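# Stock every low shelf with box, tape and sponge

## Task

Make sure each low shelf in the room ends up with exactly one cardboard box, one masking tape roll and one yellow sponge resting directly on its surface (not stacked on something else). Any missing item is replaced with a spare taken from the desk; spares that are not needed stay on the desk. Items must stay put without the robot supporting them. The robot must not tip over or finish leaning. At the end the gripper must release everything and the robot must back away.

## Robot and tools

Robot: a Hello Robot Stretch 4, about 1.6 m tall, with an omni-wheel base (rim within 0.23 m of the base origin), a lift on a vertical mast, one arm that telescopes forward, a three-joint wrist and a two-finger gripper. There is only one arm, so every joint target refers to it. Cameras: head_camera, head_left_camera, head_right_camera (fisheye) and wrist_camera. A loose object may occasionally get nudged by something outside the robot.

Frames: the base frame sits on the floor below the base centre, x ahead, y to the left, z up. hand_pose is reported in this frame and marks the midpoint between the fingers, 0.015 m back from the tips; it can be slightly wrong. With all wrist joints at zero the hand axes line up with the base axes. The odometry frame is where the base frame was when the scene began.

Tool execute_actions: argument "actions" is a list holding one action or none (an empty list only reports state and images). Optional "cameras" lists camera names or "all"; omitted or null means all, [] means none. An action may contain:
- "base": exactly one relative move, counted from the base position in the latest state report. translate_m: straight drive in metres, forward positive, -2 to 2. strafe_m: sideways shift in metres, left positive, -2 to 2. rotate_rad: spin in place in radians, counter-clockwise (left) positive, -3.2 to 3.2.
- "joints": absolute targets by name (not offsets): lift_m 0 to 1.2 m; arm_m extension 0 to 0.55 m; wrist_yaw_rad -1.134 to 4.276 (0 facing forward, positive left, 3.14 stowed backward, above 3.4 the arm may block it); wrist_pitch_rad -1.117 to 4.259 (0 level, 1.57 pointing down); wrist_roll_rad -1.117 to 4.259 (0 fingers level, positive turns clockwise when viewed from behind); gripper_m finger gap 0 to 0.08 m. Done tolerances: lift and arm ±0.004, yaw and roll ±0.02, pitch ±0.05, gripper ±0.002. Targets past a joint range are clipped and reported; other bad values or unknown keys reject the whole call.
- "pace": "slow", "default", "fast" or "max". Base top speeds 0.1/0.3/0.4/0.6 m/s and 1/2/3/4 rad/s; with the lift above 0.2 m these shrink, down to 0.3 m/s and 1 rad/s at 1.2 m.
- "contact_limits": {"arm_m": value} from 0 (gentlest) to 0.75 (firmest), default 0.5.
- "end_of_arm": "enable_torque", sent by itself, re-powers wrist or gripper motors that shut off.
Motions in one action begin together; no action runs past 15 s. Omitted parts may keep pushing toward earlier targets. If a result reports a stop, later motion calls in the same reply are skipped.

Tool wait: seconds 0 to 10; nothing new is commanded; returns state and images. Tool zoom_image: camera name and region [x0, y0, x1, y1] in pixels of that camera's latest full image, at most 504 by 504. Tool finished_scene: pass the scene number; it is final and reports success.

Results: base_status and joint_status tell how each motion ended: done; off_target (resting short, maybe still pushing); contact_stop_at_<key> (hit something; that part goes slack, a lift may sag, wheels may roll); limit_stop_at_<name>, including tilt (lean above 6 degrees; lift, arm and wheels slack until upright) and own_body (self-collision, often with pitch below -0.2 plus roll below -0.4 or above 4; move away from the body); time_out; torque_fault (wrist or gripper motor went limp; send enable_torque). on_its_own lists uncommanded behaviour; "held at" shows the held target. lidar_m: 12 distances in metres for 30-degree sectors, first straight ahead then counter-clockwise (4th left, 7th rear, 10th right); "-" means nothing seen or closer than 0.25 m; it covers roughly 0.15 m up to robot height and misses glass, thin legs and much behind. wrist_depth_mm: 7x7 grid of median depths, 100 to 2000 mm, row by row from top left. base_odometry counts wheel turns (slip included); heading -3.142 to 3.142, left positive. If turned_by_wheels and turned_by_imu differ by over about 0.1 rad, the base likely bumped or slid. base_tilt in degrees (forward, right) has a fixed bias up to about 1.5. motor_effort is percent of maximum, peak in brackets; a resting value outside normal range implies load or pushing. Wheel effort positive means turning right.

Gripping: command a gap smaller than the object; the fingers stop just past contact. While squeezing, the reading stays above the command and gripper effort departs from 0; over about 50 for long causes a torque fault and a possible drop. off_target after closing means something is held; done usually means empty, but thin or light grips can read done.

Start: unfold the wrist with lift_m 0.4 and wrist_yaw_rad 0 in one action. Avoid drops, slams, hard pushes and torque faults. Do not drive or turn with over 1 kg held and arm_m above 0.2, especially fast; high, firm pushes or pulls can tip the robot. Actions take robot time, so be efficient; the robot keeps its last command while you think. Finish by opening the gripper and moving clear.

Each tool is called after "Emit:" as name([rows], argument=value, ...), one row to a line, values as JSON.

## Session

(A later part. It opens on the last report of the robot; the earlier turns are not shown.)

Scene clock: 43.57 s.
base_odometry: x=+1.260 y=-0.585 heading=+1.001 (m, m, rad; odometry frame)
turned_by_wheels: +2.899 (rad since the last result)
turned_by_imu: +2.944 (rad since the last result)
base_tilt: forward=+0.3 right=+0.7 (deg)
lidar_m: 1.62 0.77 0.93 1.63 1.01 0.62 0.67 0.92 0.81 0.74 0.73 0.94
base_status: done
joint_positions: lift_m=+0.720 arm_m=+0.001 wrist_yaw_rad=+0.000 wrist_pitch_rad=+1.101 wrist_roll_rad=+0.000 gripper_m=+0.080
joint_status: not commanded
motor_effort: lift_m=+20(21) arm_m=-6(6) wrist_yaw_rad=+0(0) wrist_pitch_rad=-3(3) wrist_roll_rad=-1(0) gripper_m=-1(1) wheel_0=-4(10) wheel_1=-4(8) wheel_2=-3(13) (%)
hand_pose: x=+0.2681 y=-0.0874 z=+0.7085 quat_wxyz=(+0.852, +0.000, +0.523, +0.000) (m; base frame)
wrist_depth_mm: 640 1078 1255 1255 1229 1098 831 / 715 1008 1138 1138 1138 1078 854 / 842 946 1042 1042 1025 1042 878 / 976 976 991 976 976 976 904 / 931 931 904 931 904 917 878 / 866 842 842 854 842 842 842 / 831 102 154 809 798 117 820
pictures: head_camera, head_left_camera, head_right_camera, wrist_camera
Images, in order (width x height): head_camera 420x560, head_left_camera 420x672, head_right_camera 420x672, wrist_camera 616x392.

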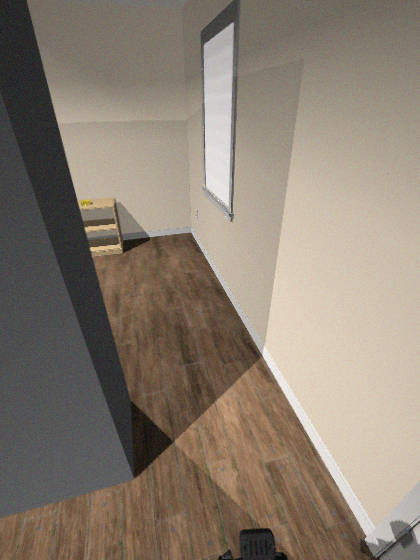

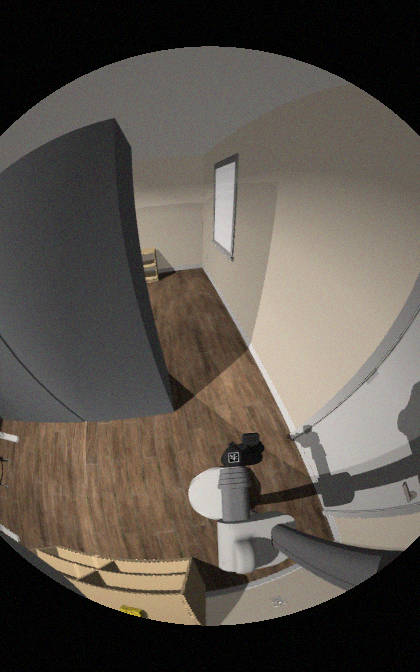

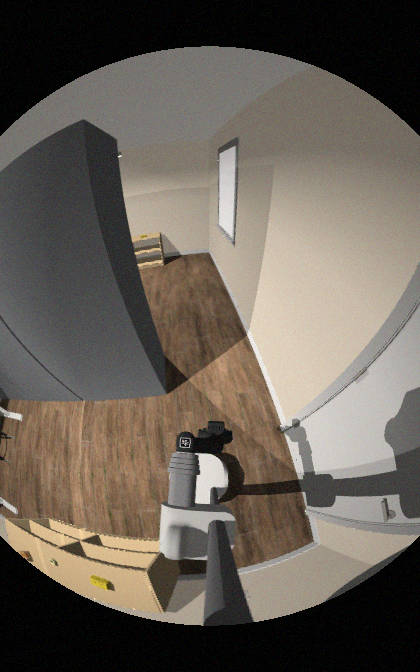

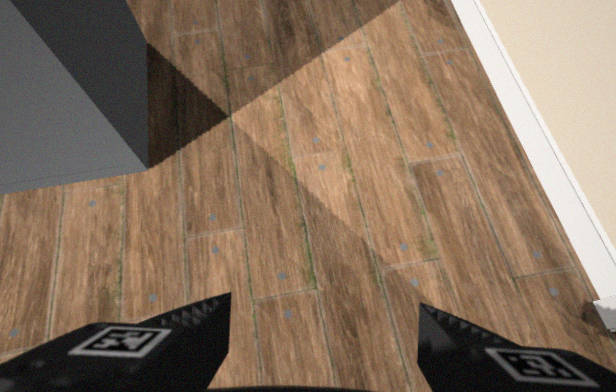

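Emit:
execute_actions([
  {"base": {"translate_m": 1.2}, "pace": "fast"},
])

Scene clock: 48.83 s.
base_odometry: x=+1.907 y=+0.425 heading=+1.001 (m, m, rad; odometry frame)
turned_by_wheels: +0.000 (rad since the last result)
turned_by_imu: -0.002 (rad since the last result)
base_tilt: forward=+0.3 right=+0.7 (deg)
lidar_m: 1.02 2.24 2.61 0.43 0.42 0.52 1.82 0.96 0.55 0.47 0.46 0.59
base_status: done
joint_positions: lift_m=+0.720 arm_m=+0.001 wrist_yaw_rad=+0.000 wrist_pitch_rad=+1.101 wrist_roll_rad=+0.000 gripper_m=+0.080
joint_status: not commanded
motor_effort: lift_m=+20(20) arm_m=-5(6) wrist_yaw_rad=+0(0) wrist_pitch_rad=-5(3) wrist_roll_rad=-1(0) gripper_m=+1(0) wheel_0=+4(9) wheel_1=+2(8) wheel_2=-2(17) (%)
hand_pose: x=+0.2681 y=-0.0874 z=+0.7085 quat_wxyz=(+0.852, +0.000, +0.523, +0.000) (m; base frame)
wrist_depth_mm: 1229 1229 1255 1229 1042 634 466 / 1160 1118 1118 1138 1060 661 484 / 1042 1060 1042 1042 1042 691 496 / 976 976 976 960 991 732 517 / 917 946 931 917 917 768 539 / 854 878 842 854 831 741 559 / 842 102 154 798 798 117 530
pictures: head_camera, head_left_camera, head_right_camera, wrist_camera
Images, in order (width x height): head_camera 420x560, head_left_camera 420x672, head_right_camera 420x672, wrist_camera 616x392.

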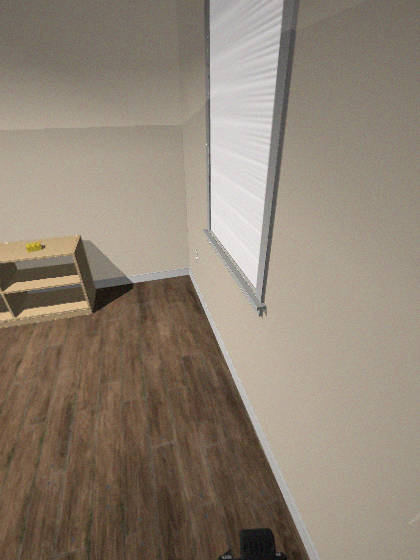

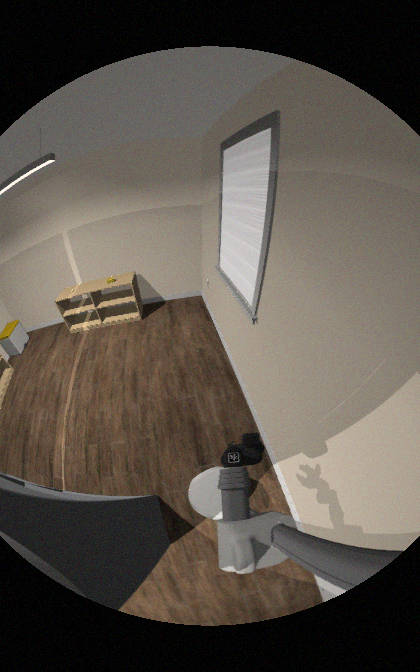

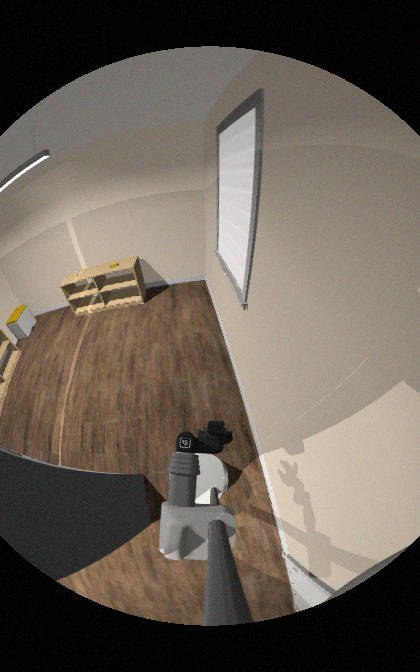

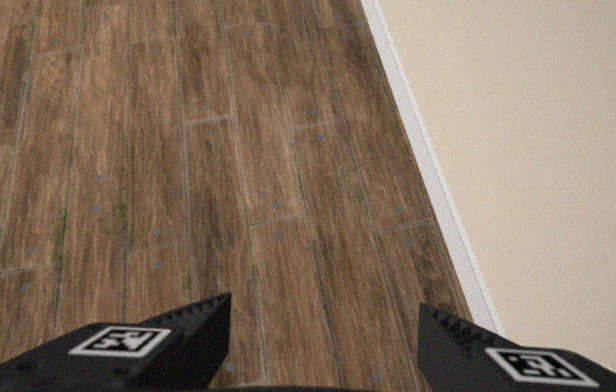

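There's a third shelf at far left too. Turn to view both.

Emit:
execute_actions([
  {"base": {"rotate_rad": 1.15}, "joints": {"wrist_pitch_rad": 0.2}},
])

Scene clock: 50.77 s.
base_odometry: x=+1.908 y=+0.425 heading=+2.150 (m, m, rad; odometry frame)
turned_by_wheels: +1.149 (rad since the last result)
turned_by_imu: +1.167 (rad since the last result)
base_tilt: forward=+0.4 right=+0.7 (deg)
lidar_m: 3.09 0.43 0.45 0.57 1.80 0.81 0.53 0.47 0.48 0.65 1.20 2.26
base_status: done
joint_positions: lift_m=+0.720 arm_m=+0.001 wrist_yaw_rad=+0.000 wrist_pitch_rad=+0.203 wrist_roll_rad=+0.000 gripper_m=+0.080
joint_status: all done
motor_effort: lift_m=+20(20) arm_m=-5(6) wrist_yaw_rad=+0(0) wrist_pitch_rad=-8(13) wrist_roll_rad=+0(1) gripper_m=+1(0) wheel_0=-6(9) wheel_1=-2(8) wheel_2=-6(11) (%)
hand_pose: x=+0.3802 y=-0.0874 z=+0.8552 quat_wxyz=(+0.995, +0.000, +0.101, +0.000) (m; base frame)
wrist_depth_mm: - - - - - - - / - - - - - - - / - - - - - - - / - - - - - - - / - - - - - - - / 1863 1863 1756 1921 1808 - 1983 / 1499 102 154 1499 1430 118 1708
pictures: head_camera, head_left_camera, head_right_camera, wrist_camera
Images, in order (width x height): head_camera 420x560, head_left_camera 420x672, head_right_camera 420x672, wrist_camera 616x392.

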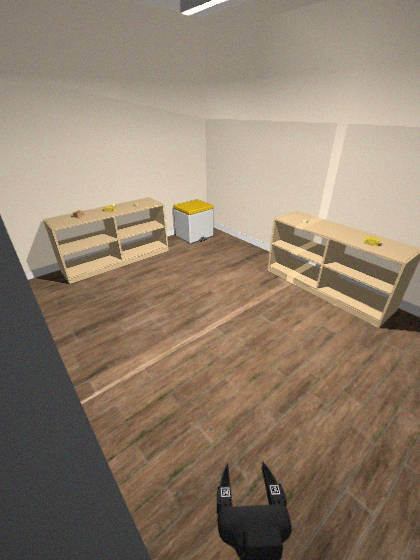

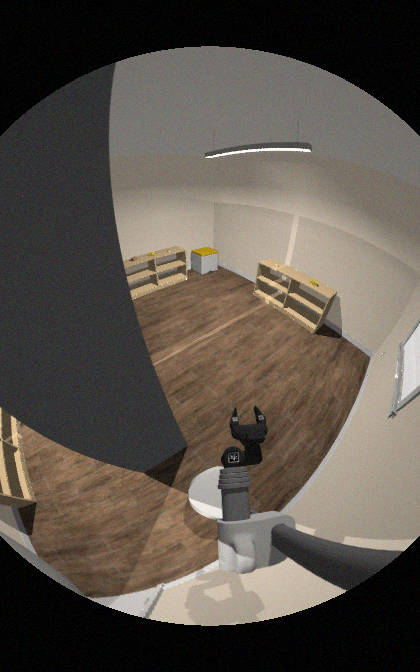

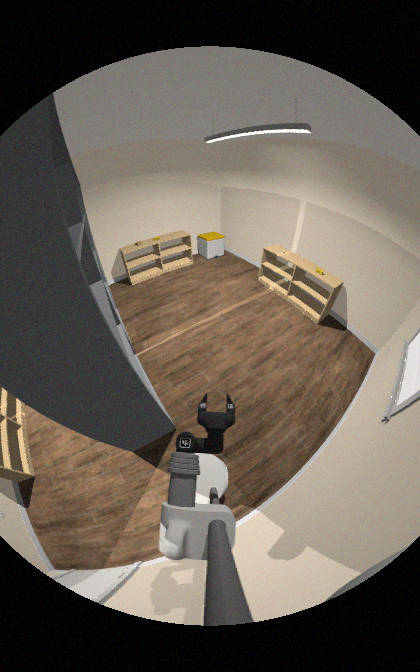

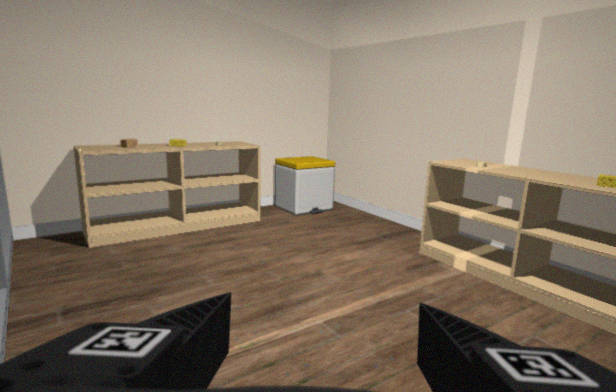

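Emit:
zoom_image(camera="head_camera", region=[30, 180, 420, 280])

Region (30, 180, 420, 280) of head_camera's 420x560 image, scaled by 1.292, with more detail than that image has; it fills the top 129 rows of this view, and the rest is white.

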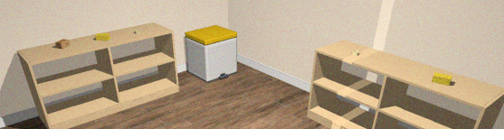

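Emit:
execute_actions([
  {"base": {"rotate_rad": 0.6}, "joints": {"wrist_pitch_rad": 1.1, "lift_m": 0.4}},
], cameras=["head_left_camera"])

Emit:
execute_actions([
  {"base": {"strafe_m": 0.99}, "pace": "max"},
], cameras=["head_camera", "head_left_camera"])

Scene clock: 54.73 s.
base_odometry: x=+1.908 y=+0.425 heading=+2.749 (m, m, rad; odometry frame)
turned_by_wheels: +0.599 (rad since the last result)
turned_by_imu: +0.608 (rad since the last result)
base_tilt: forward=+0.4 right=+0.7 (deg)
lidar_m: 0.44 0.45 1.80 1.97 0.74 0.51 0.47 0.49 0.68 1.57 2.28 3.01
base_status: done
joint_positions: lift_m=+0.400 arm_m=+0.001 wrist_yaw_rad=+0.000 wrist_pitch_rad=+1.101 wrist_roll_rad=+0.000 gripper_m=+0.080
joint_status: all done
motor_effort: lift_m=+17(21) arm_m=-5(5) wrist_yaw_rad=+0(0) wrist_pitch_rad=-2(3) wrist_roll_rad=-1(1) gripper_m=+1(0) wheel_0=-5(11) wheel_1=-1(8) wheel_2=-5(10) (%)
hand_pose: x=+0.2681 y=-0.0874 z=+0.3888 quat_wxyz=(+0.852, +0.000, +0.523, +0.000) (m; base frame)
wrist_depth_mm: 266 267 266 741 759 759 759 / 315 315 315 707 699 699 699 / 389 387 387 647 647 640 654 / 504 504 504 597 609 597 603 / 580 574 574 569 569 569 574 / 544 539 530 535 539 535 530 / 517 102 154 508 500 117 517
pictures: head_left_camera
Images, in order (width x height): head_left_camera 420x672.

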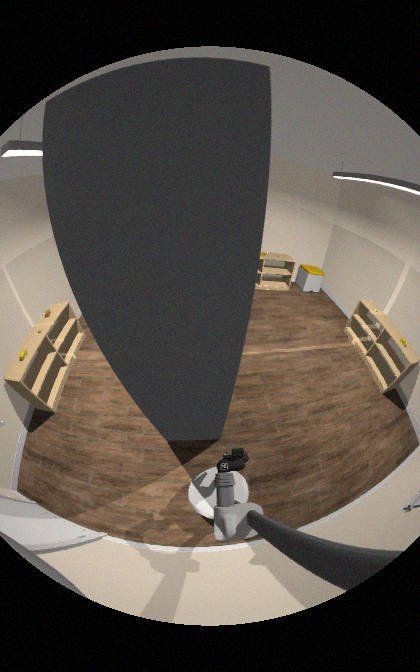

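Scene clock: 57.90 s.
base_odometry: x=+1.529 y=-0.489 heading=+2.749 (m, m, rad; odometry frame)
turned_by_wheels: +0.000 (rad since the last result)
turned_by_imu: -0.001 (rad since the last result)
base_tilt: forward=+0.4 right=+0.8 (deg)
lidar_m: 1.96 1.07 0.88 1.11 0.76 0.55 0.48 0.56 0.74 1.80 0.70 0.79
base_status: done
joint_positions: lift_m=+0.400 arm_m=+0.001 wrist_yaw_rad=+0.000 wrist_pitch_rad=+1.101 wrist_roll_rad=+0.000 gripper_m=+0.080
joint_status: not commanded
motor_effort: lift_m=+19(19) arm_m=-5(5) wrist_yaw_rad=+0(1) wrist_pitch_rad=-3(3) wrist_roll_rad=-1(0) gripper_m=+0(0) wheel_0=+0(17) wheel_1=-1(14) wheel_2=+0(4) (%)
hand_pose: x=+0.2681 y=-0.0874 z=+0.3886 quat_wxyz=(+0.852, +0.000, +0.523, +0.000) (m; base frame)
wrist_depth_mm: 778 768 768 759 759 750 750 / 707 715 715 707 699 699 691 / 668 654 661 647 654 647 640 / 615 621 609 615 609 609 603 / 574 580 574 580 574 569 559 / 539 544 535 539 539 525 539 / 525 102 154 517 504 117 517
pictures: head_camera, head_left_camera
Images, in order (width x height): head_camera 420x560, head_left_camera 420x672.

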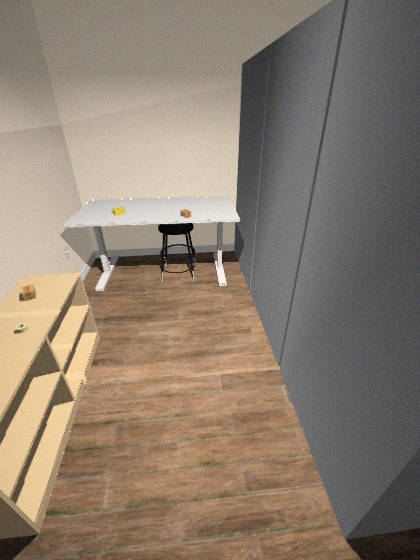

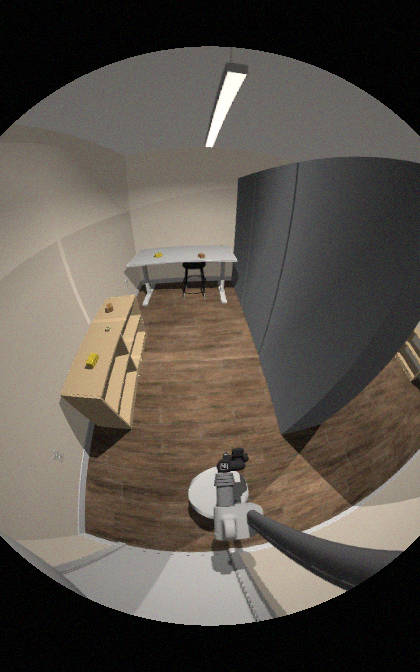

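Emit:
execute_actions([
  {"base": {"rotate_rad": 0.1}},
], cameras=[])

Emit:
execute_actions([
  {"base": {"translate_m": 1.8}, "joints": {"lift_m": 0.9, "wrist_pitch_rad": 0.9}, "pace": "max"},
], cameras=["head_camera", "wrist_camera"])

Scene clock: 60.13 s.
base_odometry: x=+1.529 y=-0.489 heading=+2.848 (m, m, rad; odometry frame)
turned_by_wheels: +0.099 (rad since the last result)
turned_by_imu: +0.101 (rad since the last result)
base_tilt: forward=+0.3 right=+0.7 (deg)
lidar_m: 2.37 0.96 0.89 1.11 0.72 0.52 0.49 0.57 0.80 2.46 0.72 0.89
base_status: done
joint_positions: lift_m=+0.400 arm_m=+0.001 wrist_yaw_rad=+0.000 wrist_pitch_rad=+1.101 wrist_roll_rad=+0.000 gripper_m=+0.080
joint_status: not commanded
motor_effort: lift_m=+19(19) arm_m=-5(6) wrist_yaw_rad=+0(1) wrist_pitch_rad=-3(3) wrist_roll_rad=-1(1) gripper_m=+1(1) wheel_0=-6(9) wheel_1=-4(6) wheel_2=-4(9) (%)
hand_pose: x=+0.2681 y=-0.0874 z=+0.3886 quat_wxyz=(+0.852, +0.000, +0.523, +0.000) (m; base frame)
wrist_depth_mm: 788 778 778 768 759 768 741 / 715 723 715 707 699 699 691 / 654 661 661 661 654 654 634 / 615 615 615 621 609 609 603 / 580 580 569 574 574 569 559 / 549 544 525 539 539 530 530 / 517 102 154 504 496 118 512
pictures: none
No camera images: the call's "cameras" was empty. Leave "cameras" out to get every camera's image.

Scene clock: 64.97 s.
base_odometry: x=-0.194 y=+0.032 heading=+2.848 (m, m, rad; odometry frame)
turned_by_wheels: +0.000 (rad since the last result)
turned_by_imu: -0.002 (rad since the last result)
base_tilt: forward=+0.4 right=+0.7 (deg)
lidar_m: 0.57 0.62 0.92 0.63 0.64 0.95 2.31 0.92 0.71 0.66 0.68 0.60
base_status: done
joint_positions: lift_m=+0.900 arm_m=+0.001 wrist_yaw_rad=+0.000 wrist_pitch_rad=+0.902 wrist_roll_rad=+0.000 gripper_m=+0.080
joint_status: all done
motor_effort: lift_m=+19(24) arm_m=-5(5) wrist_yaw_rad=+0(0) wrist_pitch_rad=-5(13) wrist_roll_rad=+0(0) gripper_m=+0(1) wheel_0=+2(12) wheel_1=+0(9) wheel_2=+2(19) (%)
hand_pose: x=+0.3037 y=-0.0874 z=+0.9114 quat_wxyz=(+0.900, +0.000, +0.436, +0.000) (m; base frame)
wrist_depth_mm: 640 640 634 634 634 634 627 / 549 554 549 530 521 539 544 / 1182 512 504 496 488 480 480 / 1366 1366 1366 1336 1366 1281 1008 / 1229 1182 1205 1205 1229 1205 1025 / 1138 1118 1118 1098 1118 1098 1025 / 1025 102 154 1025 991 118 917
pictures: head_camera, wrist_camera
Images, in order (width x height): head_camera 420x560, wrist_camera 616x392.

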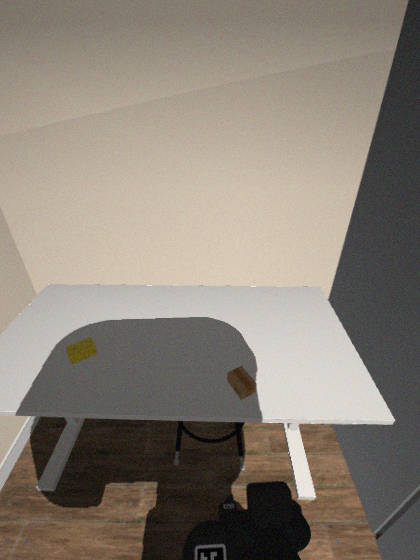

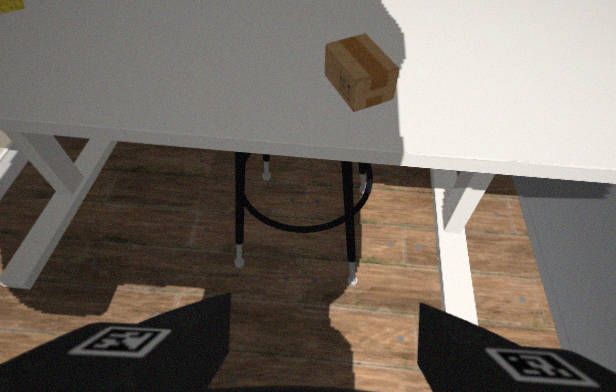

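Emit:
zoom_image(camera="wrist_camera", region=[300, 10, 430, 130])

Region (300, 10, 430, 130) of wrist_camera's 616x392 image, scaled by 3.877; it fills the top 465 rows of this view, and the rest is white.

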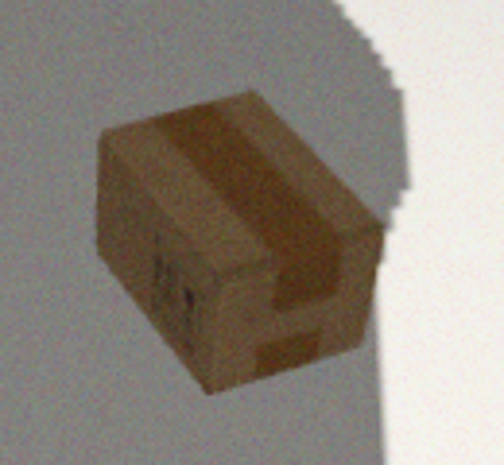

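Emit:
execute_actions([
  {"base": {"strafe_m": -0.04}, "joints": {"arm_m": 0.515, "wrist_pitch_rad": 1.5, "wrist_roll_rad": -0.45, "lift_m": 0.875}},
], cameras=["head_camera", "wrist_camera"])

Scene clock: 69.53 s.
base_odometry: x=-0.183 y=+0.070 heading=+2.848 (m, m, rad; odometry frame)
turned_by_wheels: +0.000 (rad since the last result)
turned_by_imu: +0.000 (rad since the last result)
base_tilt: forward=+0.4 right=+0.7 (deg)
lidar_m: 0.57 0.62 0.91 0.68 0.69 1.02 2.31 0.88 0.65 0.62 0.65 0.61
base_status: done
joint_positions: lift_m=+0.875 arm_m=+0.514 wrist_yaw_rad=+0.000 wrist_pitch_rad=+1.500 wrist_roll_rad=-0.450 gripper_m=+0.080
joint_status: all done
motor_effort: lift_m=+17(17) arm_m=+6(5) wrist_yaw_rad=+0(1) wrist_pitch_rad=+0(3) wrist_roll_rad=+0(4) gripper_m=+0(1) wheel_0=+3(11) wheel_1=-1(9) wheel_2=+0(2) (%)
hand_pose: x=+0.7000 y=-0.0874 z=+0.8413 quat_wxyz=(+0.713, -0.163, +0.664, +0.152) (m; base frame)
wrist_depth_mm: 281 279 278 277 277 277 274 / 282 279 278 276 277 274 274 / 278 277 277 276 274 273 271 / 277 277 273 273 273 271 271 / 276 274 272 222 272 270 271 / 1008 272 272 221 270 268 268 / 1008 102 154 220 270 117 -
pictures: head_camera, wrist_camera
Images, in order (width x height): head_camera 420x560, wrist_camera 616x392.

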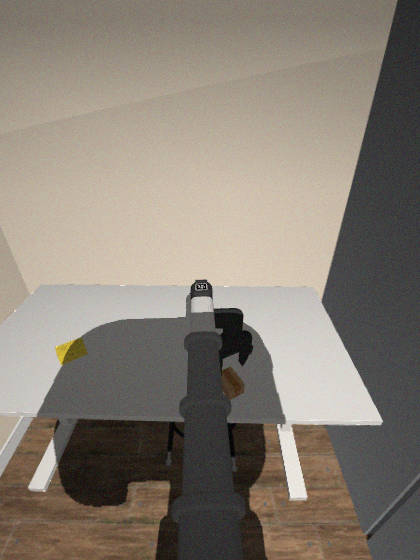

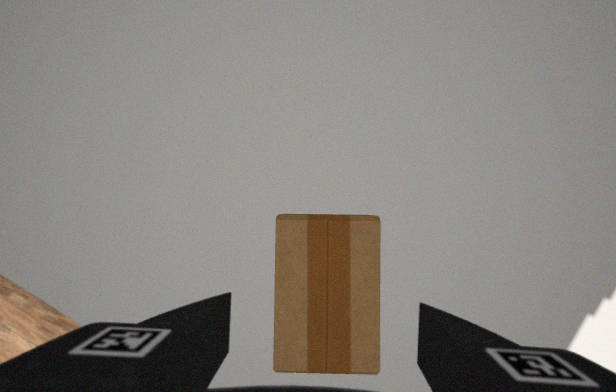

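Emit:
execute_actions([
  {"joints": {"lift_m": 0.787}},
], cameras=["wrist_camera"])

Scene clock: 71.10 s.
base_odometry: x=-0.183 y=+0.070 heading=+2.848 (m, m, rad; odometry frame)
turned_by_wheels: +0.000 (rad since the last result)
turned_by_imu: +0.000 (rad since the last result)
base_tilt: forward=+0.3 right=+0.7 (deg)
lidar_m: 0.55 0.59 0.89 0.66 0.70 1.00 2.29 0.89 0.63 0.62 0.67 0.58
base_status: not commanded
joint_positions: lift_m=+0.787 arm_m=+0.514 wrist_yaw_rad=+0.000 wrist_pitch_rad=+1.500 wrist_roll_rad=-0.450 gripper_m=+0.080
joint_status: all done
motor_effort: lift_m=+17(15) arm_m=+6(6) wrist_yaw_rad=+0(0) wrist_pitch_rad=+0(0) wrist_roll_rad=+0(1) gripper_m=+0(1) wheel_0=+3(3) wheel_1=-2(2) wheel_2=+0(0) (%)
hand_pose: x=+0.7000 y=-0.0874 z=+0.7533 quat_wxyz=(+0.713, -0.163, +0.664, +0.152) (m; base frame)
wrist_depth_mm: 190 189 189 187 187 186 186 / 189 189 187 187 185 186 185 / 188 187 186 186 185 185 184 / 187 186 186 185 184 183 183 / 186 186 185 134 134 183 182 / 185 185 163 133 133 181 181 / 183 102 138 133 132 117 -
pictures: wrist_camera
Images, in order (width x height): wrist_camera 616x392.

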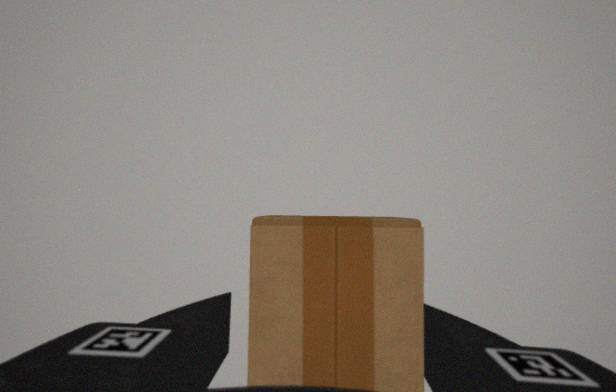

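Emit:
execute_actions([
  {"joints": {"gripper_m": 0.04}},
], cameras=["wrist_camera"])

Scene clock: 72.23 s.
base_odometry: x=-0.183 y=+0.070 heading=+2.848 (m, m, rad; odometry frame)
turned_by_wheels: +0.000 (rad since the last result)
turned_by_imu: +0.000 (rad since the last result)
base_tilt: forward=+0.4 right=+0.8 (deg)
lidar_m: 0.56 0.63 0.93 0.65 0.70 1.03 2.29 0.86 0.64 0.62 0.66 0.60
base_status: not commanded
joint_positions: lift_m=+0.787 arm_m=+0.514 wrist_yaw_rad=+0.000 wrist_pitch_rad=+1.500 wrist_roll_rad=-0.450 gripper_m=+0.059
joint_status: gripper_m off_target (ended at +0.059, target +0.040)
on_its_own: gripper_m is held at +0.054, not at your +0.040, by its contact guard: the fingers met something
motor_effort: lift_m=+17(17) arm_m=+6(6) wrist_yaw_rad=+0(0) wrist_pitch_rad=+1(0) wrist_roll_rad=+0(1) gripper_m=-40(40) wheel_0=+3(3) wheel_1=-2(2) wheel_2=+0(0) (%)
hand_pose: x=+0.7000 y=-0.0874 z=+0.7533 quat_wxyz=(+0.713, -0.163, +0.664, +0.152) (m; base frame)
wrist_depth_mm: 191 190 188 187 187 186 186 / 189 189 188 187 186 185 186 / 189 189 186 187 186 185 184 / 188 186 186 185 185 183 183 / 186 185 185 134 134 183 182 / 185 184 135 133 133 182 182 / 185 - 131 133 132 108 180
pictures: wrist_camera
Images, in order (width x height): wrist_camera 616x392.

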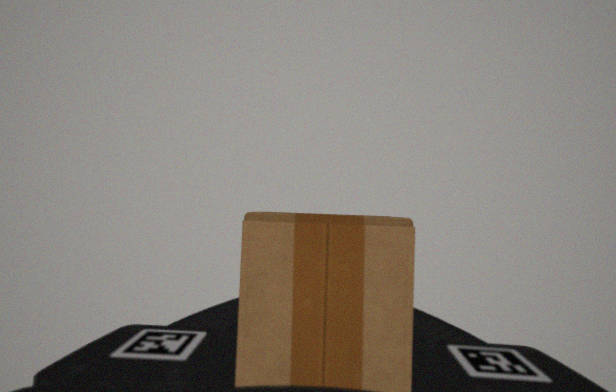

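Emit:
execute_actions([
  {"joints": {"lift_m": 0.825}},
], cameras=["wrist_camera"])

Emit:
execute_actions([
  {"base": {"translate_m": -1.8}, "joints": {"arm_m": 0.05, "wrist_roll_rad": 0}, "pace": "fast"},
], cameras=["head_camera", "head_right_camera"])

Scene clock: 74.50 s.
base_odometry: x=-0.183 y=+0.070 heading=+2.848 (m, m, rad; odometry frame)
turned_by_wheels: +0.000 (rad since the last result)
turned_by_imu: +0.000 (rad since the last result)
base_tilt: forward=+0.4 right=+0.7 (deg)
lidar_m: 0.58 0.63 0.92 0.65 0.71 1.01 2.31 0.90 0.65 0.61 0.67 0.59
base_status: not commanded
joint_positions: lift_m=+0.825 arm_m=+0.514 wrist_yaw_rad=+0.000 wrist_pitch_rad=+1.500 wrist_roll_rad=-0.450 gripper_m=+0.059
joint_status: all done
on_its_own: gripper_m is held at +0.054, not at your +0.040, by its contact guard: the fingers met something
motor_effort: lift_m=+22(20) arm_m=+6(5) wrist_yaw_rad=+0(0) wrist_pitch_rad=+0(1) wrist_roll_rad=+0(0) gripper_m=-39(39) wheel_0=+3(3) wheel_1=-2(1) wheel_2=+0(0) (%)
hand_pose: x=+0.7000 y=-0.0874 z=+0.7909 quat_wxyz=(+0.713, -0.163, +0.664, +0.152) (m; base frame)
wrist_depth_mm: 229 229 227 227 224 225 224 / 229 227 225 225 224 222 223 / 227 226 224 224 222 222 221 / 225 224 224 224 221 220 220 / 224 224 222 134 134 220 220 / 223 222 135 134 133 219 218 / 946 - 131 133 132 108 217
pictures: wrist_camera
Images, in order (width x height): wrist_camera 616x392.

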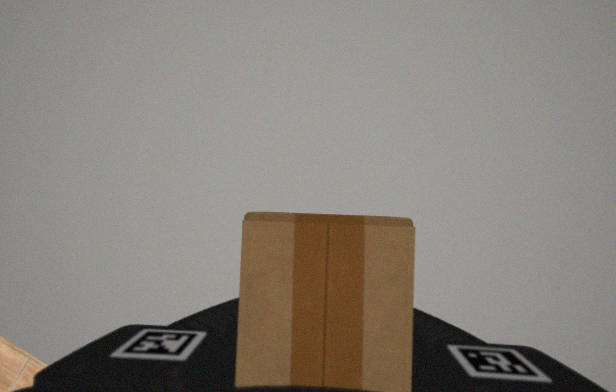

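Scene clock: 80.43 s.
base_odometry: x=+1.540 y=-0.451 heading=+2.848 (m, m, rad; odometry frame)
turned_by_wheels: +0.000 (rad since the last result)
turned_by_imu: +0.002 (rad since the last result)
base_tilt: forward=+0.4 right=+0.7 (deg)
lidar_m: 2.37 1.03 0.93 1.14 0.69 0.52 0.49 0.57 0.84 2.64 0.69 0.82
base_status: done
joint_positions: lift_m=+0.825 arm_m=+0.051 wrist_yaw_rad=+0.000 wrist_pitch_rad=+1.501 wrist_roll_rad=+0.000 gripper_m=+0.059
joint_status: all done
on_its_own: gripper_m is held at +0.054, not at your +0.040, by its contact guard: the fingers met something
motor_effort: lift_m=+21(22) arm_m=-5(7) wrist_yaw_rad=+2(1) wrist_pitch_rad=-1(1) wrist_roll_rad=+0(6) gripper_m=-39(39) wheel_0=-4(9) wheel_1=-2(9) wheel_2=+2(16) (%)
hand_pose: x=+0.2367 y=-0.0874 z=+0.7909 quat_wxyz=(+0.731, +0.000, +0.682, +0.000) (m; base frame)
wrist_depth_mm: 1025 1008 976 976 976 946 842 / 1008 991 976 960 960 960 820 / 991 991 976 960 960 960 820 / 976 976 976 960 960 946 917 / 991 991 960 134 134 917 917 / 960 946 135 133 133 931 946 / 960 - 131 133 132 108 904
pictures: head_camera, head_right_camera
Images, in order (width x height): head_camera 420x560, head_right_camera 420x672.

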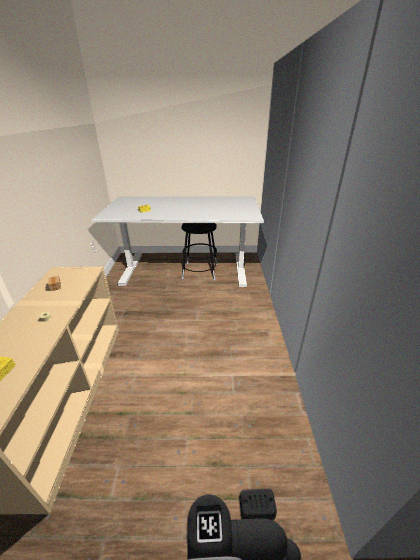

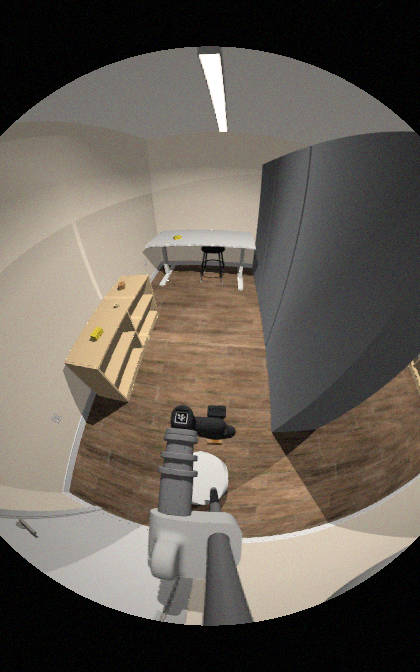

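Emit:
execute_actions([
  {"base": {"strafe_m": -1.15}, "joints": {"arm_m": 0.0, "lift_m": 0.45}, "pace": "fast"},
], cameras=[])

Emit:
execute_actions([
  {"base": {"rotate_rad": -1.14}},
], cameras=["head_camera"])

Scene clock: 84.90 s.
base_odometry: x=+1.873 y=+0.650 heading=+2.848 (m, m, rad; odometry frame)
turned_by_wheels: +0.000 (rad since the last result)
turned_by_imu: -0.001 (rad since the last result)
base_tilt: forward=+0.4 right=+0.7 (deg)
lidar_m: 0.44 0.33 0.51 1.84 0.80 0.60 0.58 0.62 0.91 2.04 2.15 2.80
base_status: done
joint_positions: lift_m=+0.450 arm_m=+0.001 wrist_yaw_rad=+0.000 wrist_pitch_rad=+1.500 wrist_roll_rad=+0.000 gripper_m=+0.059
joint_status: all done
on_its_own: gripper_m is held at +0.054, not at your +0.040, by its contact guard: the fingers met something
motor_effort: lift_m=+18(23) arm_m=-5(5) wrist_yaw_rad=+1(2) wrist_pitch_rad=-1(2) wrist_roll_rad=-1(0) gripper_m=-39(39) wheel_0=+1(12) wheel_1=-1(15) wheel_2=+0(1) (%)
hand_pose: x=+0.1868 y=-0.0874 z=+0.4161 quat_wxyz=(+0.732, +0.000, +0.682, +0.000) (m; base frame)
wrist_depth_mm: 309 512 591 585 585 574 574 / 439 459 591 574 574 569 564 / 597 585 585 585 569 574 564 / 585 597 580 574 569 564 564 / 574 585 366 134 133 559 559 / 580 364 135 134 133 559 554 / 580 - 130 133 132 108 549
pictures: none
No camera images: the call's "cameras" was empty. Leave "cameras" out to get every camera's image.

Scene clock: 86.70 s.
base_odometry: x=+1.873 y=+0.650 heading=+1.709 (m, m, rad; odometry frame)
turned_by_wheels: -1.139 (rad since the last result)
turned_by_imu: -1.157 (rad since the last result)
base_tilt: forward=+0.3 right=+0.7 (deg)
lidar_m: 2.05 2.92 0.63 0.36 0.48 1.95 0.90 0.62 0.57 0.60 0.82 2.02
base_status: done
joint_positions: lift_m=+0.450 arm_m=+0.001 wrist_yaw_rad=+0.000 wrist_pitch_rad=+1.500 wrist_roll_rad=+0.000 gripper_m=+0.059
joint_status: not commanded
on_its_own: gripper_m is held at +0.054, not at your +0.040, by its contact guard: the fingers met something
motor_effort: lift_m=+18(18) arm_m=-6(5) wrist_yaw_rad=+0(0) wrist_pitch_rad=-1(1) wrist_roll_rad=-1(1) gripper_m=-39(40) wheel_0=+5(10) wheel_1=+2(9) wheel_2=+4(10) (%)
hand_pose: x=+0.1868 y=-0.0874 z=+0.4161 quat_wxyz=(+0.732, +0.000, +0.682, +0.000) (m; base frame)
wrist_depth_mm: 597 603 591 585 574 585 564 / 603 597 597 585 574 574 569 / 591 585 585 580 574 564 564 / 591 580 580 574 574 564 559 / 591 585 366 134 134 569 554 / 580 362 135 134 133 559 554 / 585 - 130 133 132 108 549
pictures: head_camera
Images, in order (width x height): head_camera 420x560.

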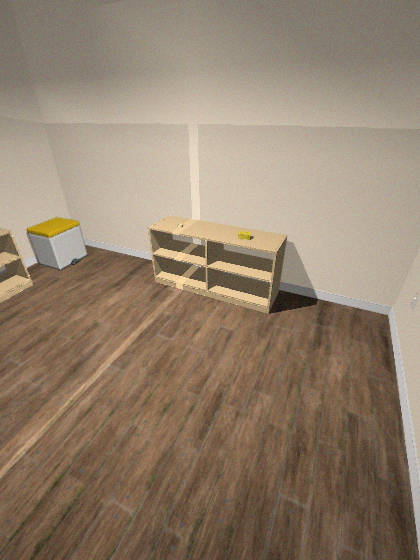

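Emit:
execute_actions([
  {"base": {"translate_m": 1.65}, "joints": {"arm_m": 0.45, "lift_m": 0.74}, "pace": "max"},
], cameras=["head_camera", "wrist_camera"])

Scene clock: 91.70 s.
base_odometry: x=+1.645 y=+2.284 heading=+1.709 (m, m, rad; odometry frame)
turned_by_wheels: +0.000 (rad since the last result)
turned_by_imu: -0.001 (rad since the last result)
base_tilt: forward=+0.3 right=+0.7 (deg)
lidar_m: 0.58 0.77 1.96 2.03 1.67 1.56 1.64 1.42 1.29 1.40 0.54 0.53
base_status: done
joint_positions: lift_m=+0.740 arm_m=+0.449 wrist_yaw_rad=+0.000 wrist_pitch_rad=+1.500 wrist_roll_rad=+0.000 gripper_m=+0.059
joint_status: all done
on_its_own: gripper_m is held at +0.054, not at your +0.040, by its contact guard: the fingers met something
motor_effort: lift_m=+20(27) arm_m=+5(4) wrist_yaw_rad=+0(2) wrist_pitch_rad=+1(2) wrist_roll_rad=+0(0) gripper_m=-39(38) wheel_0=+4(11) wheel_1=+2(9) wheel_2=-1(16) (%)
hand_pose: x=+0.6350 y=-0.0874 z=+0.7060 quat_wxyz=(+0.732, +0.000, +0.682, +0.000) (m; base frame)
wrist_depth_mm: 259 257 255 253 250 248 247 / 258 256 252 252 250 248 245 / 257 254 251 250 248 246 244 / 256 253 250 249 247 245 241 / 891 251 249 134 134 242 240 / 878 878 135 134 133 242 239 / 866 - 130 133 132 107 237
pictures: head_camera, wrist_camera
Images, in order (width x height): head_camera 420x560, wrist_camera 616x392.

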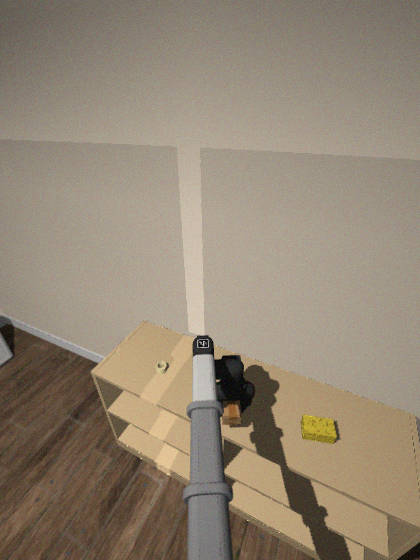

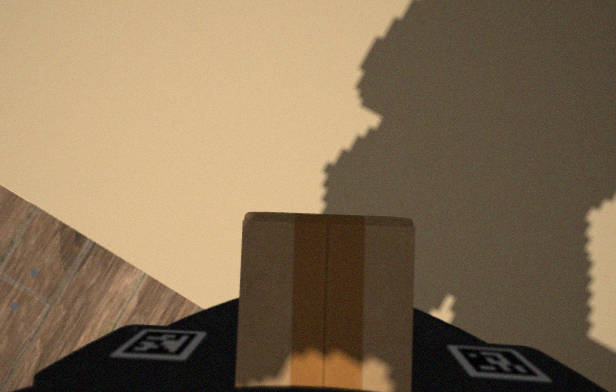

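Emit:
execute_actions([
  {"base": {"translate_m": 0.05}, "joints": {"arm_m": 0.55, "lift_m": 0.70}},
], cameras=["wrist_camera"])

Scene clock: 93.37 s.
base_odometry: x=+1.638 y=+2.333 heading=+1.710 (m, m, rad; odometry frame)
turned_by_wheels: +0.000 (rad since the last result)
turned_by_imu: +0.000 (rad since the last result)
base_tilt: forward=+0.3 right=+0.7 (deg)
lidar_m: 0.51 0.69 1.94 2.02 1.71 1.61 1.68 1.41 1.34 1.37 0.53 0.48
base_status: done
joint_positions: lift_m=+0.700 arm_m=+0.546 wrist_yaw_rad=+0.000 wrist_pitch_rad=+1.500 wrist_roll_rad=+0.000 gripper_m=+0.059
joint_status: all done
joint sent to its limit — the command would take arm_m past its upper limit, so that joint was sent only as far as its limit.
on_its_own: gripper_m is held at +0.054, not at your +0.040, by its contact guard: the fingers met something
motor_effort: lift_m=+17(18) arm_m=+6(7) wrist_yaw_rad=+1(2) wrist_pitch_rad=+0(0) wrist_roll_rad=+0(0) gripper_m=-39(38) wheel_0=+5(9) wheel_1=+3(5) wheel_2=-3(14) (%)
hand_pose: x=+0.7323 y=-0.0874 z=+0.6662 quat_wxyz=(+0.732, +0.000, +0.682, +0.000) (m; base frame)
wrist_depth_mm: 217 216 215 213 210 208 208 / 216 215 213 210 209 206 206 / 215 213 212 209 208 206 204 / 214 213 210 208 206 204 203 / 212 210 209 134 134 203 202 / 211 208 135 133 133 202 200 / 211 - 130 133 132 108 200
pictures: wrist_camera
Images, in order (width x height): wrist_camera 616x392.

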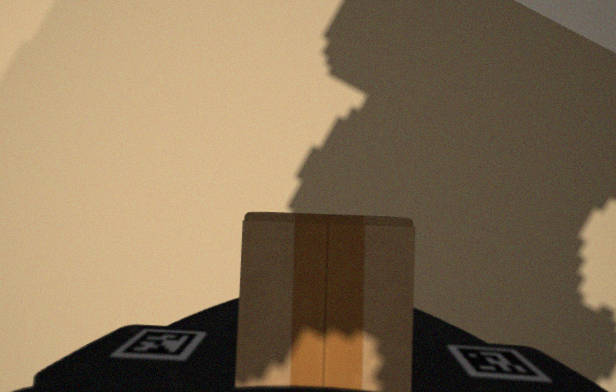

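Emit:
execute_actions([
  {"joints": {"lift_m": 0.679}, "pace": "slow"},
], cameras=[])

Emit:
execute_actions([
  {"joints": {"gripper_m": 0.08}},
], cameras=["wrist_camera"])

Emit:
execute_actions([
  {"joints": {"lift_m": 0.74}},
], cameras=[])

Emit:
execute_actions([
  {"base": {"translate_m": -0.3}, "joints": {"arm_m": 0.1}, "pace": "fast"},
])

Scene clock: 94.53 s.
base_odometry: x=+1.638 y=+2.333 heading=+1.710 (m, m, rad; odometry frame)
turned_by_wheels: +0.000 (rad since the last result)
turned_by_imu: +0.000 (rad since the last result)
base_tilt: forward=+0.4 right=+0.7 (deg)
lidar_m: 0.50 0.72 1.93 1.99 1.72 1.62 1.67 1.43 1.32 1.37 0.51 0.49
base_status: not commanded
joint_positions: lift_m=+0.679 arm_m=+0.546 wrist_yaw_rad=+0.000 wrist_pitch_rad=+1.500 wrist_roll_rad=+0.000 gripper_m=+0.059
joint_status: all done
on_its_own: gripper_m is held at +0.054, not at your +0.040, by its contact guard: the fingers met something
motor_effort: lift_m=+17(17) arm_m=+6(5) wrist_yaw_rad=+0(0) wrist_pitch_rad=+0(0) wrist_roll_rad=+0(0) gripper_m=-39(40) wheel_0=+5(5) wheel_1=+3(3) wheel_2=-3(3) (%)
hand_pose: x=+0.7323 y=-0.0874 z=+0.6452 quat_wxyz=(+0.732, +0.000, +0.682, +0.000) (m; base frame)
wrist_depth_mm: 196 193 192 190 189 187 185 / 195 193 191 189 187 186 185 / 193 191 190 188 187 185 183 / 192 191 189 187 186 183 182 / 190 189 187 134 133 183 181 / 190 187 135 133 133 182 181 / 189 - 130 132 132 108 180
pictures: none
No camera images: the call's "cameras" was empty. Leave "cameras" out to get every camera's image.

Scene clock: 95.47 s.
base_odometry: x=+1.638 y=+2.333 heading=+1.710 (m, m, rad; odometry frame)
turned_by_wheels: +0.000 (rad since the last result)
turned_by_imu: +0.000 (rad since the last result)
base_tilt: forward=+0.5 right=+0.7 (deg)
lidar_m: 0.52 0.70 1.93 2.02 1.73 1.63 1.68 1.43 1.33 1.36 0.51 0.47
base_status: not commanded
joint_positions: lift_m=+0.679 arm_m=+0.546 wrist_yaw_rad=+0.000 wrist_pitch_rad=+1.500 wrist_roll_rad=+0.000 gripper_m=+0.080
joint_status: all done
motor_effort: lift_m=+17(17) arm_m=+6(6) wrist_yaw_rad=+1(0) wrist_pitch_rad=+0(0) wrist_roll_rad=+0(0) gripper_m=+1(39) wheel_0=+5(5) wheel_1=+3(3) wheel_2=-3(3) (%)
hand_pose: x=+0.7323 y=-0.0874 z=+0.6452 quat_wxyz=(+0.732, +0.000, +0.682, +0.000) (m; base frame)
wrist_depth_mm: 197 195 193 191 189 188 186 / 195 193 191 190 189 186 185 / 195 191 190 189 187 185 184 / 193 190 190 187 187 184 183 / 191 190 187 136 135 183 182 / 189 187 146 135 134 181 181 / 190 102 135 135 134 117 -
pictures: wrist_camera
Images, in order (width x height): wrist_camera 616x392.

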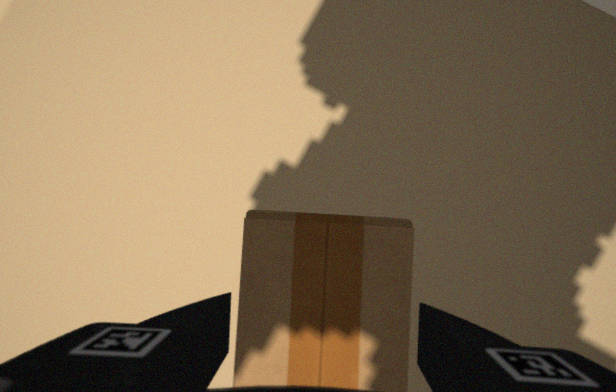

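Scene clock: 96.67 s.
base_odometry: x=+1.638 y=+2.333 heading=+1.710 (m, m, rad; odometry frame)
turned_by_wheels: +0.000 (rad since the last result)
turned_by_imu: +0.000 (rad since the last result)
base_tilt: forward=+0.5 right=+0.8 (deg)
lidar_m: 0.50 0.72 1.93 2.00 1.75 1.62 1.68 1.39 1.35 1.36 0.51 0.48
base_status: not commanded
joint_positions: lift_m=+0.740 arm_m=+0.546 wrist_yaw_rad=+0.000 wrist_pitch_rad=+1.500 wrist_roll_rad=+0.000 gripper_m=+0.080
joint_status: all done
motor_effort: lift_m=+21(23) arm_m=+5(6) wrist_yaw_rad=+1(1) wrist_pitch_rad=+0(2) wrist_roll_rad=+0(0) gripper_m=-1(1) wheel_0=+5(5) wheel_1=+3(3) wheel_2=-3(3) (%)
hand_pose: x=+0.7323 y=-0.0874 z=+0.7059 quat_wxyz=(+0.732, +0.000, +0.682, +0.000) (m; base frame)
wrist_depth_mm: 258 258 255 254 250 297 281 / 258 255 254 251 249 247 244 / 257 255 252 250 248 246 243 / 255 253 250 248 246 244 242 / 254 251 249 196 243 242 241 / 252 250 246 196 243 240 238 / 252 102 154 195 194 117 -
pictures: none
No camera images: the call's "cameras" was empty. Leave "cameras" out to get every camera's image.

Scene clock: 98.77 s.
base_odometry: x=+1.680 y=+2.036 heading=+1.709 (m, m, rad; odometry frame)
turned_by_wheels: +0.000 (rad since the last result)
turned_by_imu: +0.000 (rad since the last result)
base_tilt: forward=+0.3 right=+0.7 (deg)
lidar_m: 0.78 1.09 2.07 2.06 1.43 1.34 1.85 1.27 1.19 1.23 0.81 0.74
base_status: done
joint_positions: lift_m=+0.740 arm_m=+0.101 wrist_yaw_rad=+0.000 wrist_pitch_rad=+1.501 wrist_roll_rad=+0.000 gripper_m=+0.080
joint_status: all done
motor_effort: lift_m=+21(21) arm_m=-5(6) wrist_yaw_rad=+2(1) wrist_pitch_rad=-1(1) wrist_roll_rad=-1(1) gripper_m=+0(1) wheel_0=-5(9) wheel_1=-4(8) wheel_2=+3(17) (%)
hand_pose: x=+0.2867 y=-0.0874 z=+0.7059 quat_wxyz=(+0.731, +0.000, +0.682, +0.000) (m; base frame)
wrist_depth_mm: 904 904 891 891 866 798 788 / 917 904 878 878 866 866 778 / 891 904 866 854 866 854 854 / 904 891 878 866 854 866 854 / 878 866 878 878 854 854 831 / 878 866 654 647 842 854 842 / 891 102 154 647 668 118 831
pictures: head_camera, head_left_camera, head_right_camera, wrist_camera
Images, in order (width x height): head_camera 420x560, head_left_camera 420x672, head_right_camera 420x672, wrist_camera 616x392.

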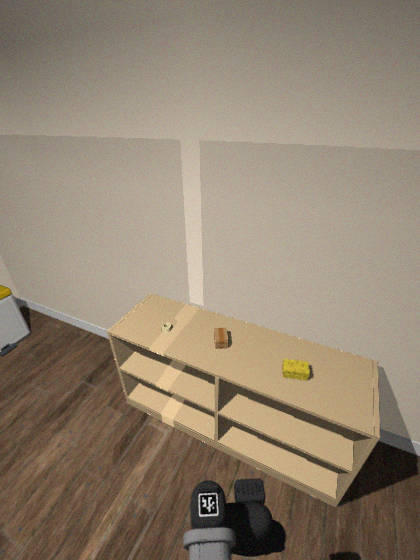

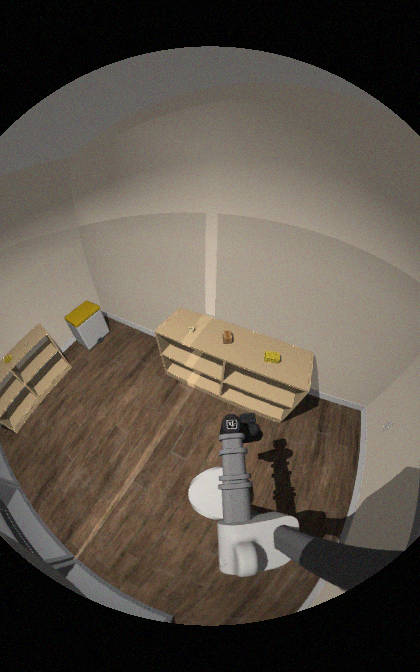

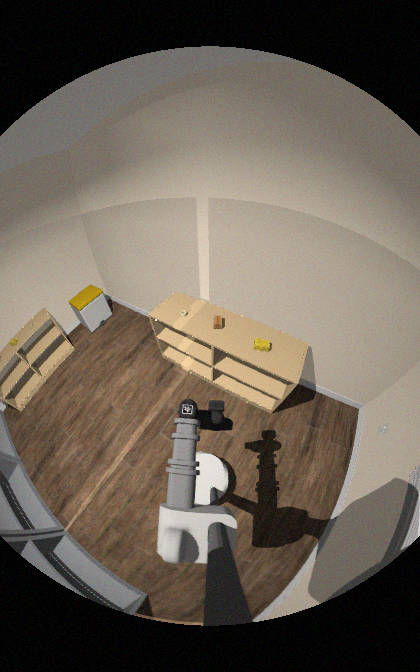

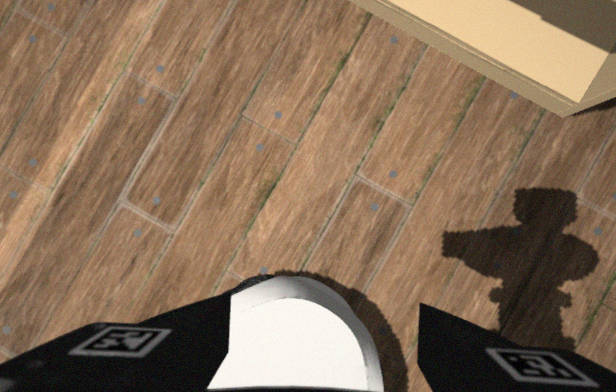

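Emit:
zoom_image(camera="head_right_camera", region=[0, 290, 110, 420])

Region (0, 290, 110, 420) of head_right_camera's 420x672 image, scaled by 3.877, with more detail than that image has; it fills the left 426 columns of this view, and the rest is white.

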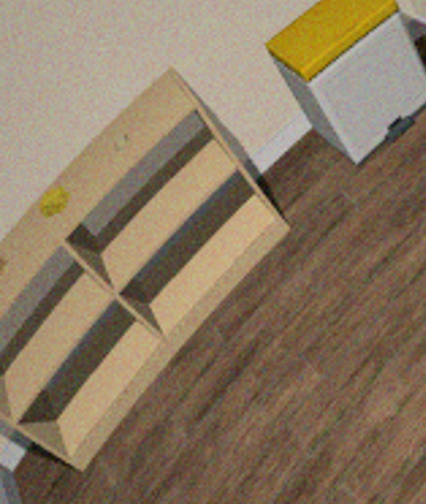

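Emit:
finished_scene(scene=1)

The scene is finished: the task was done.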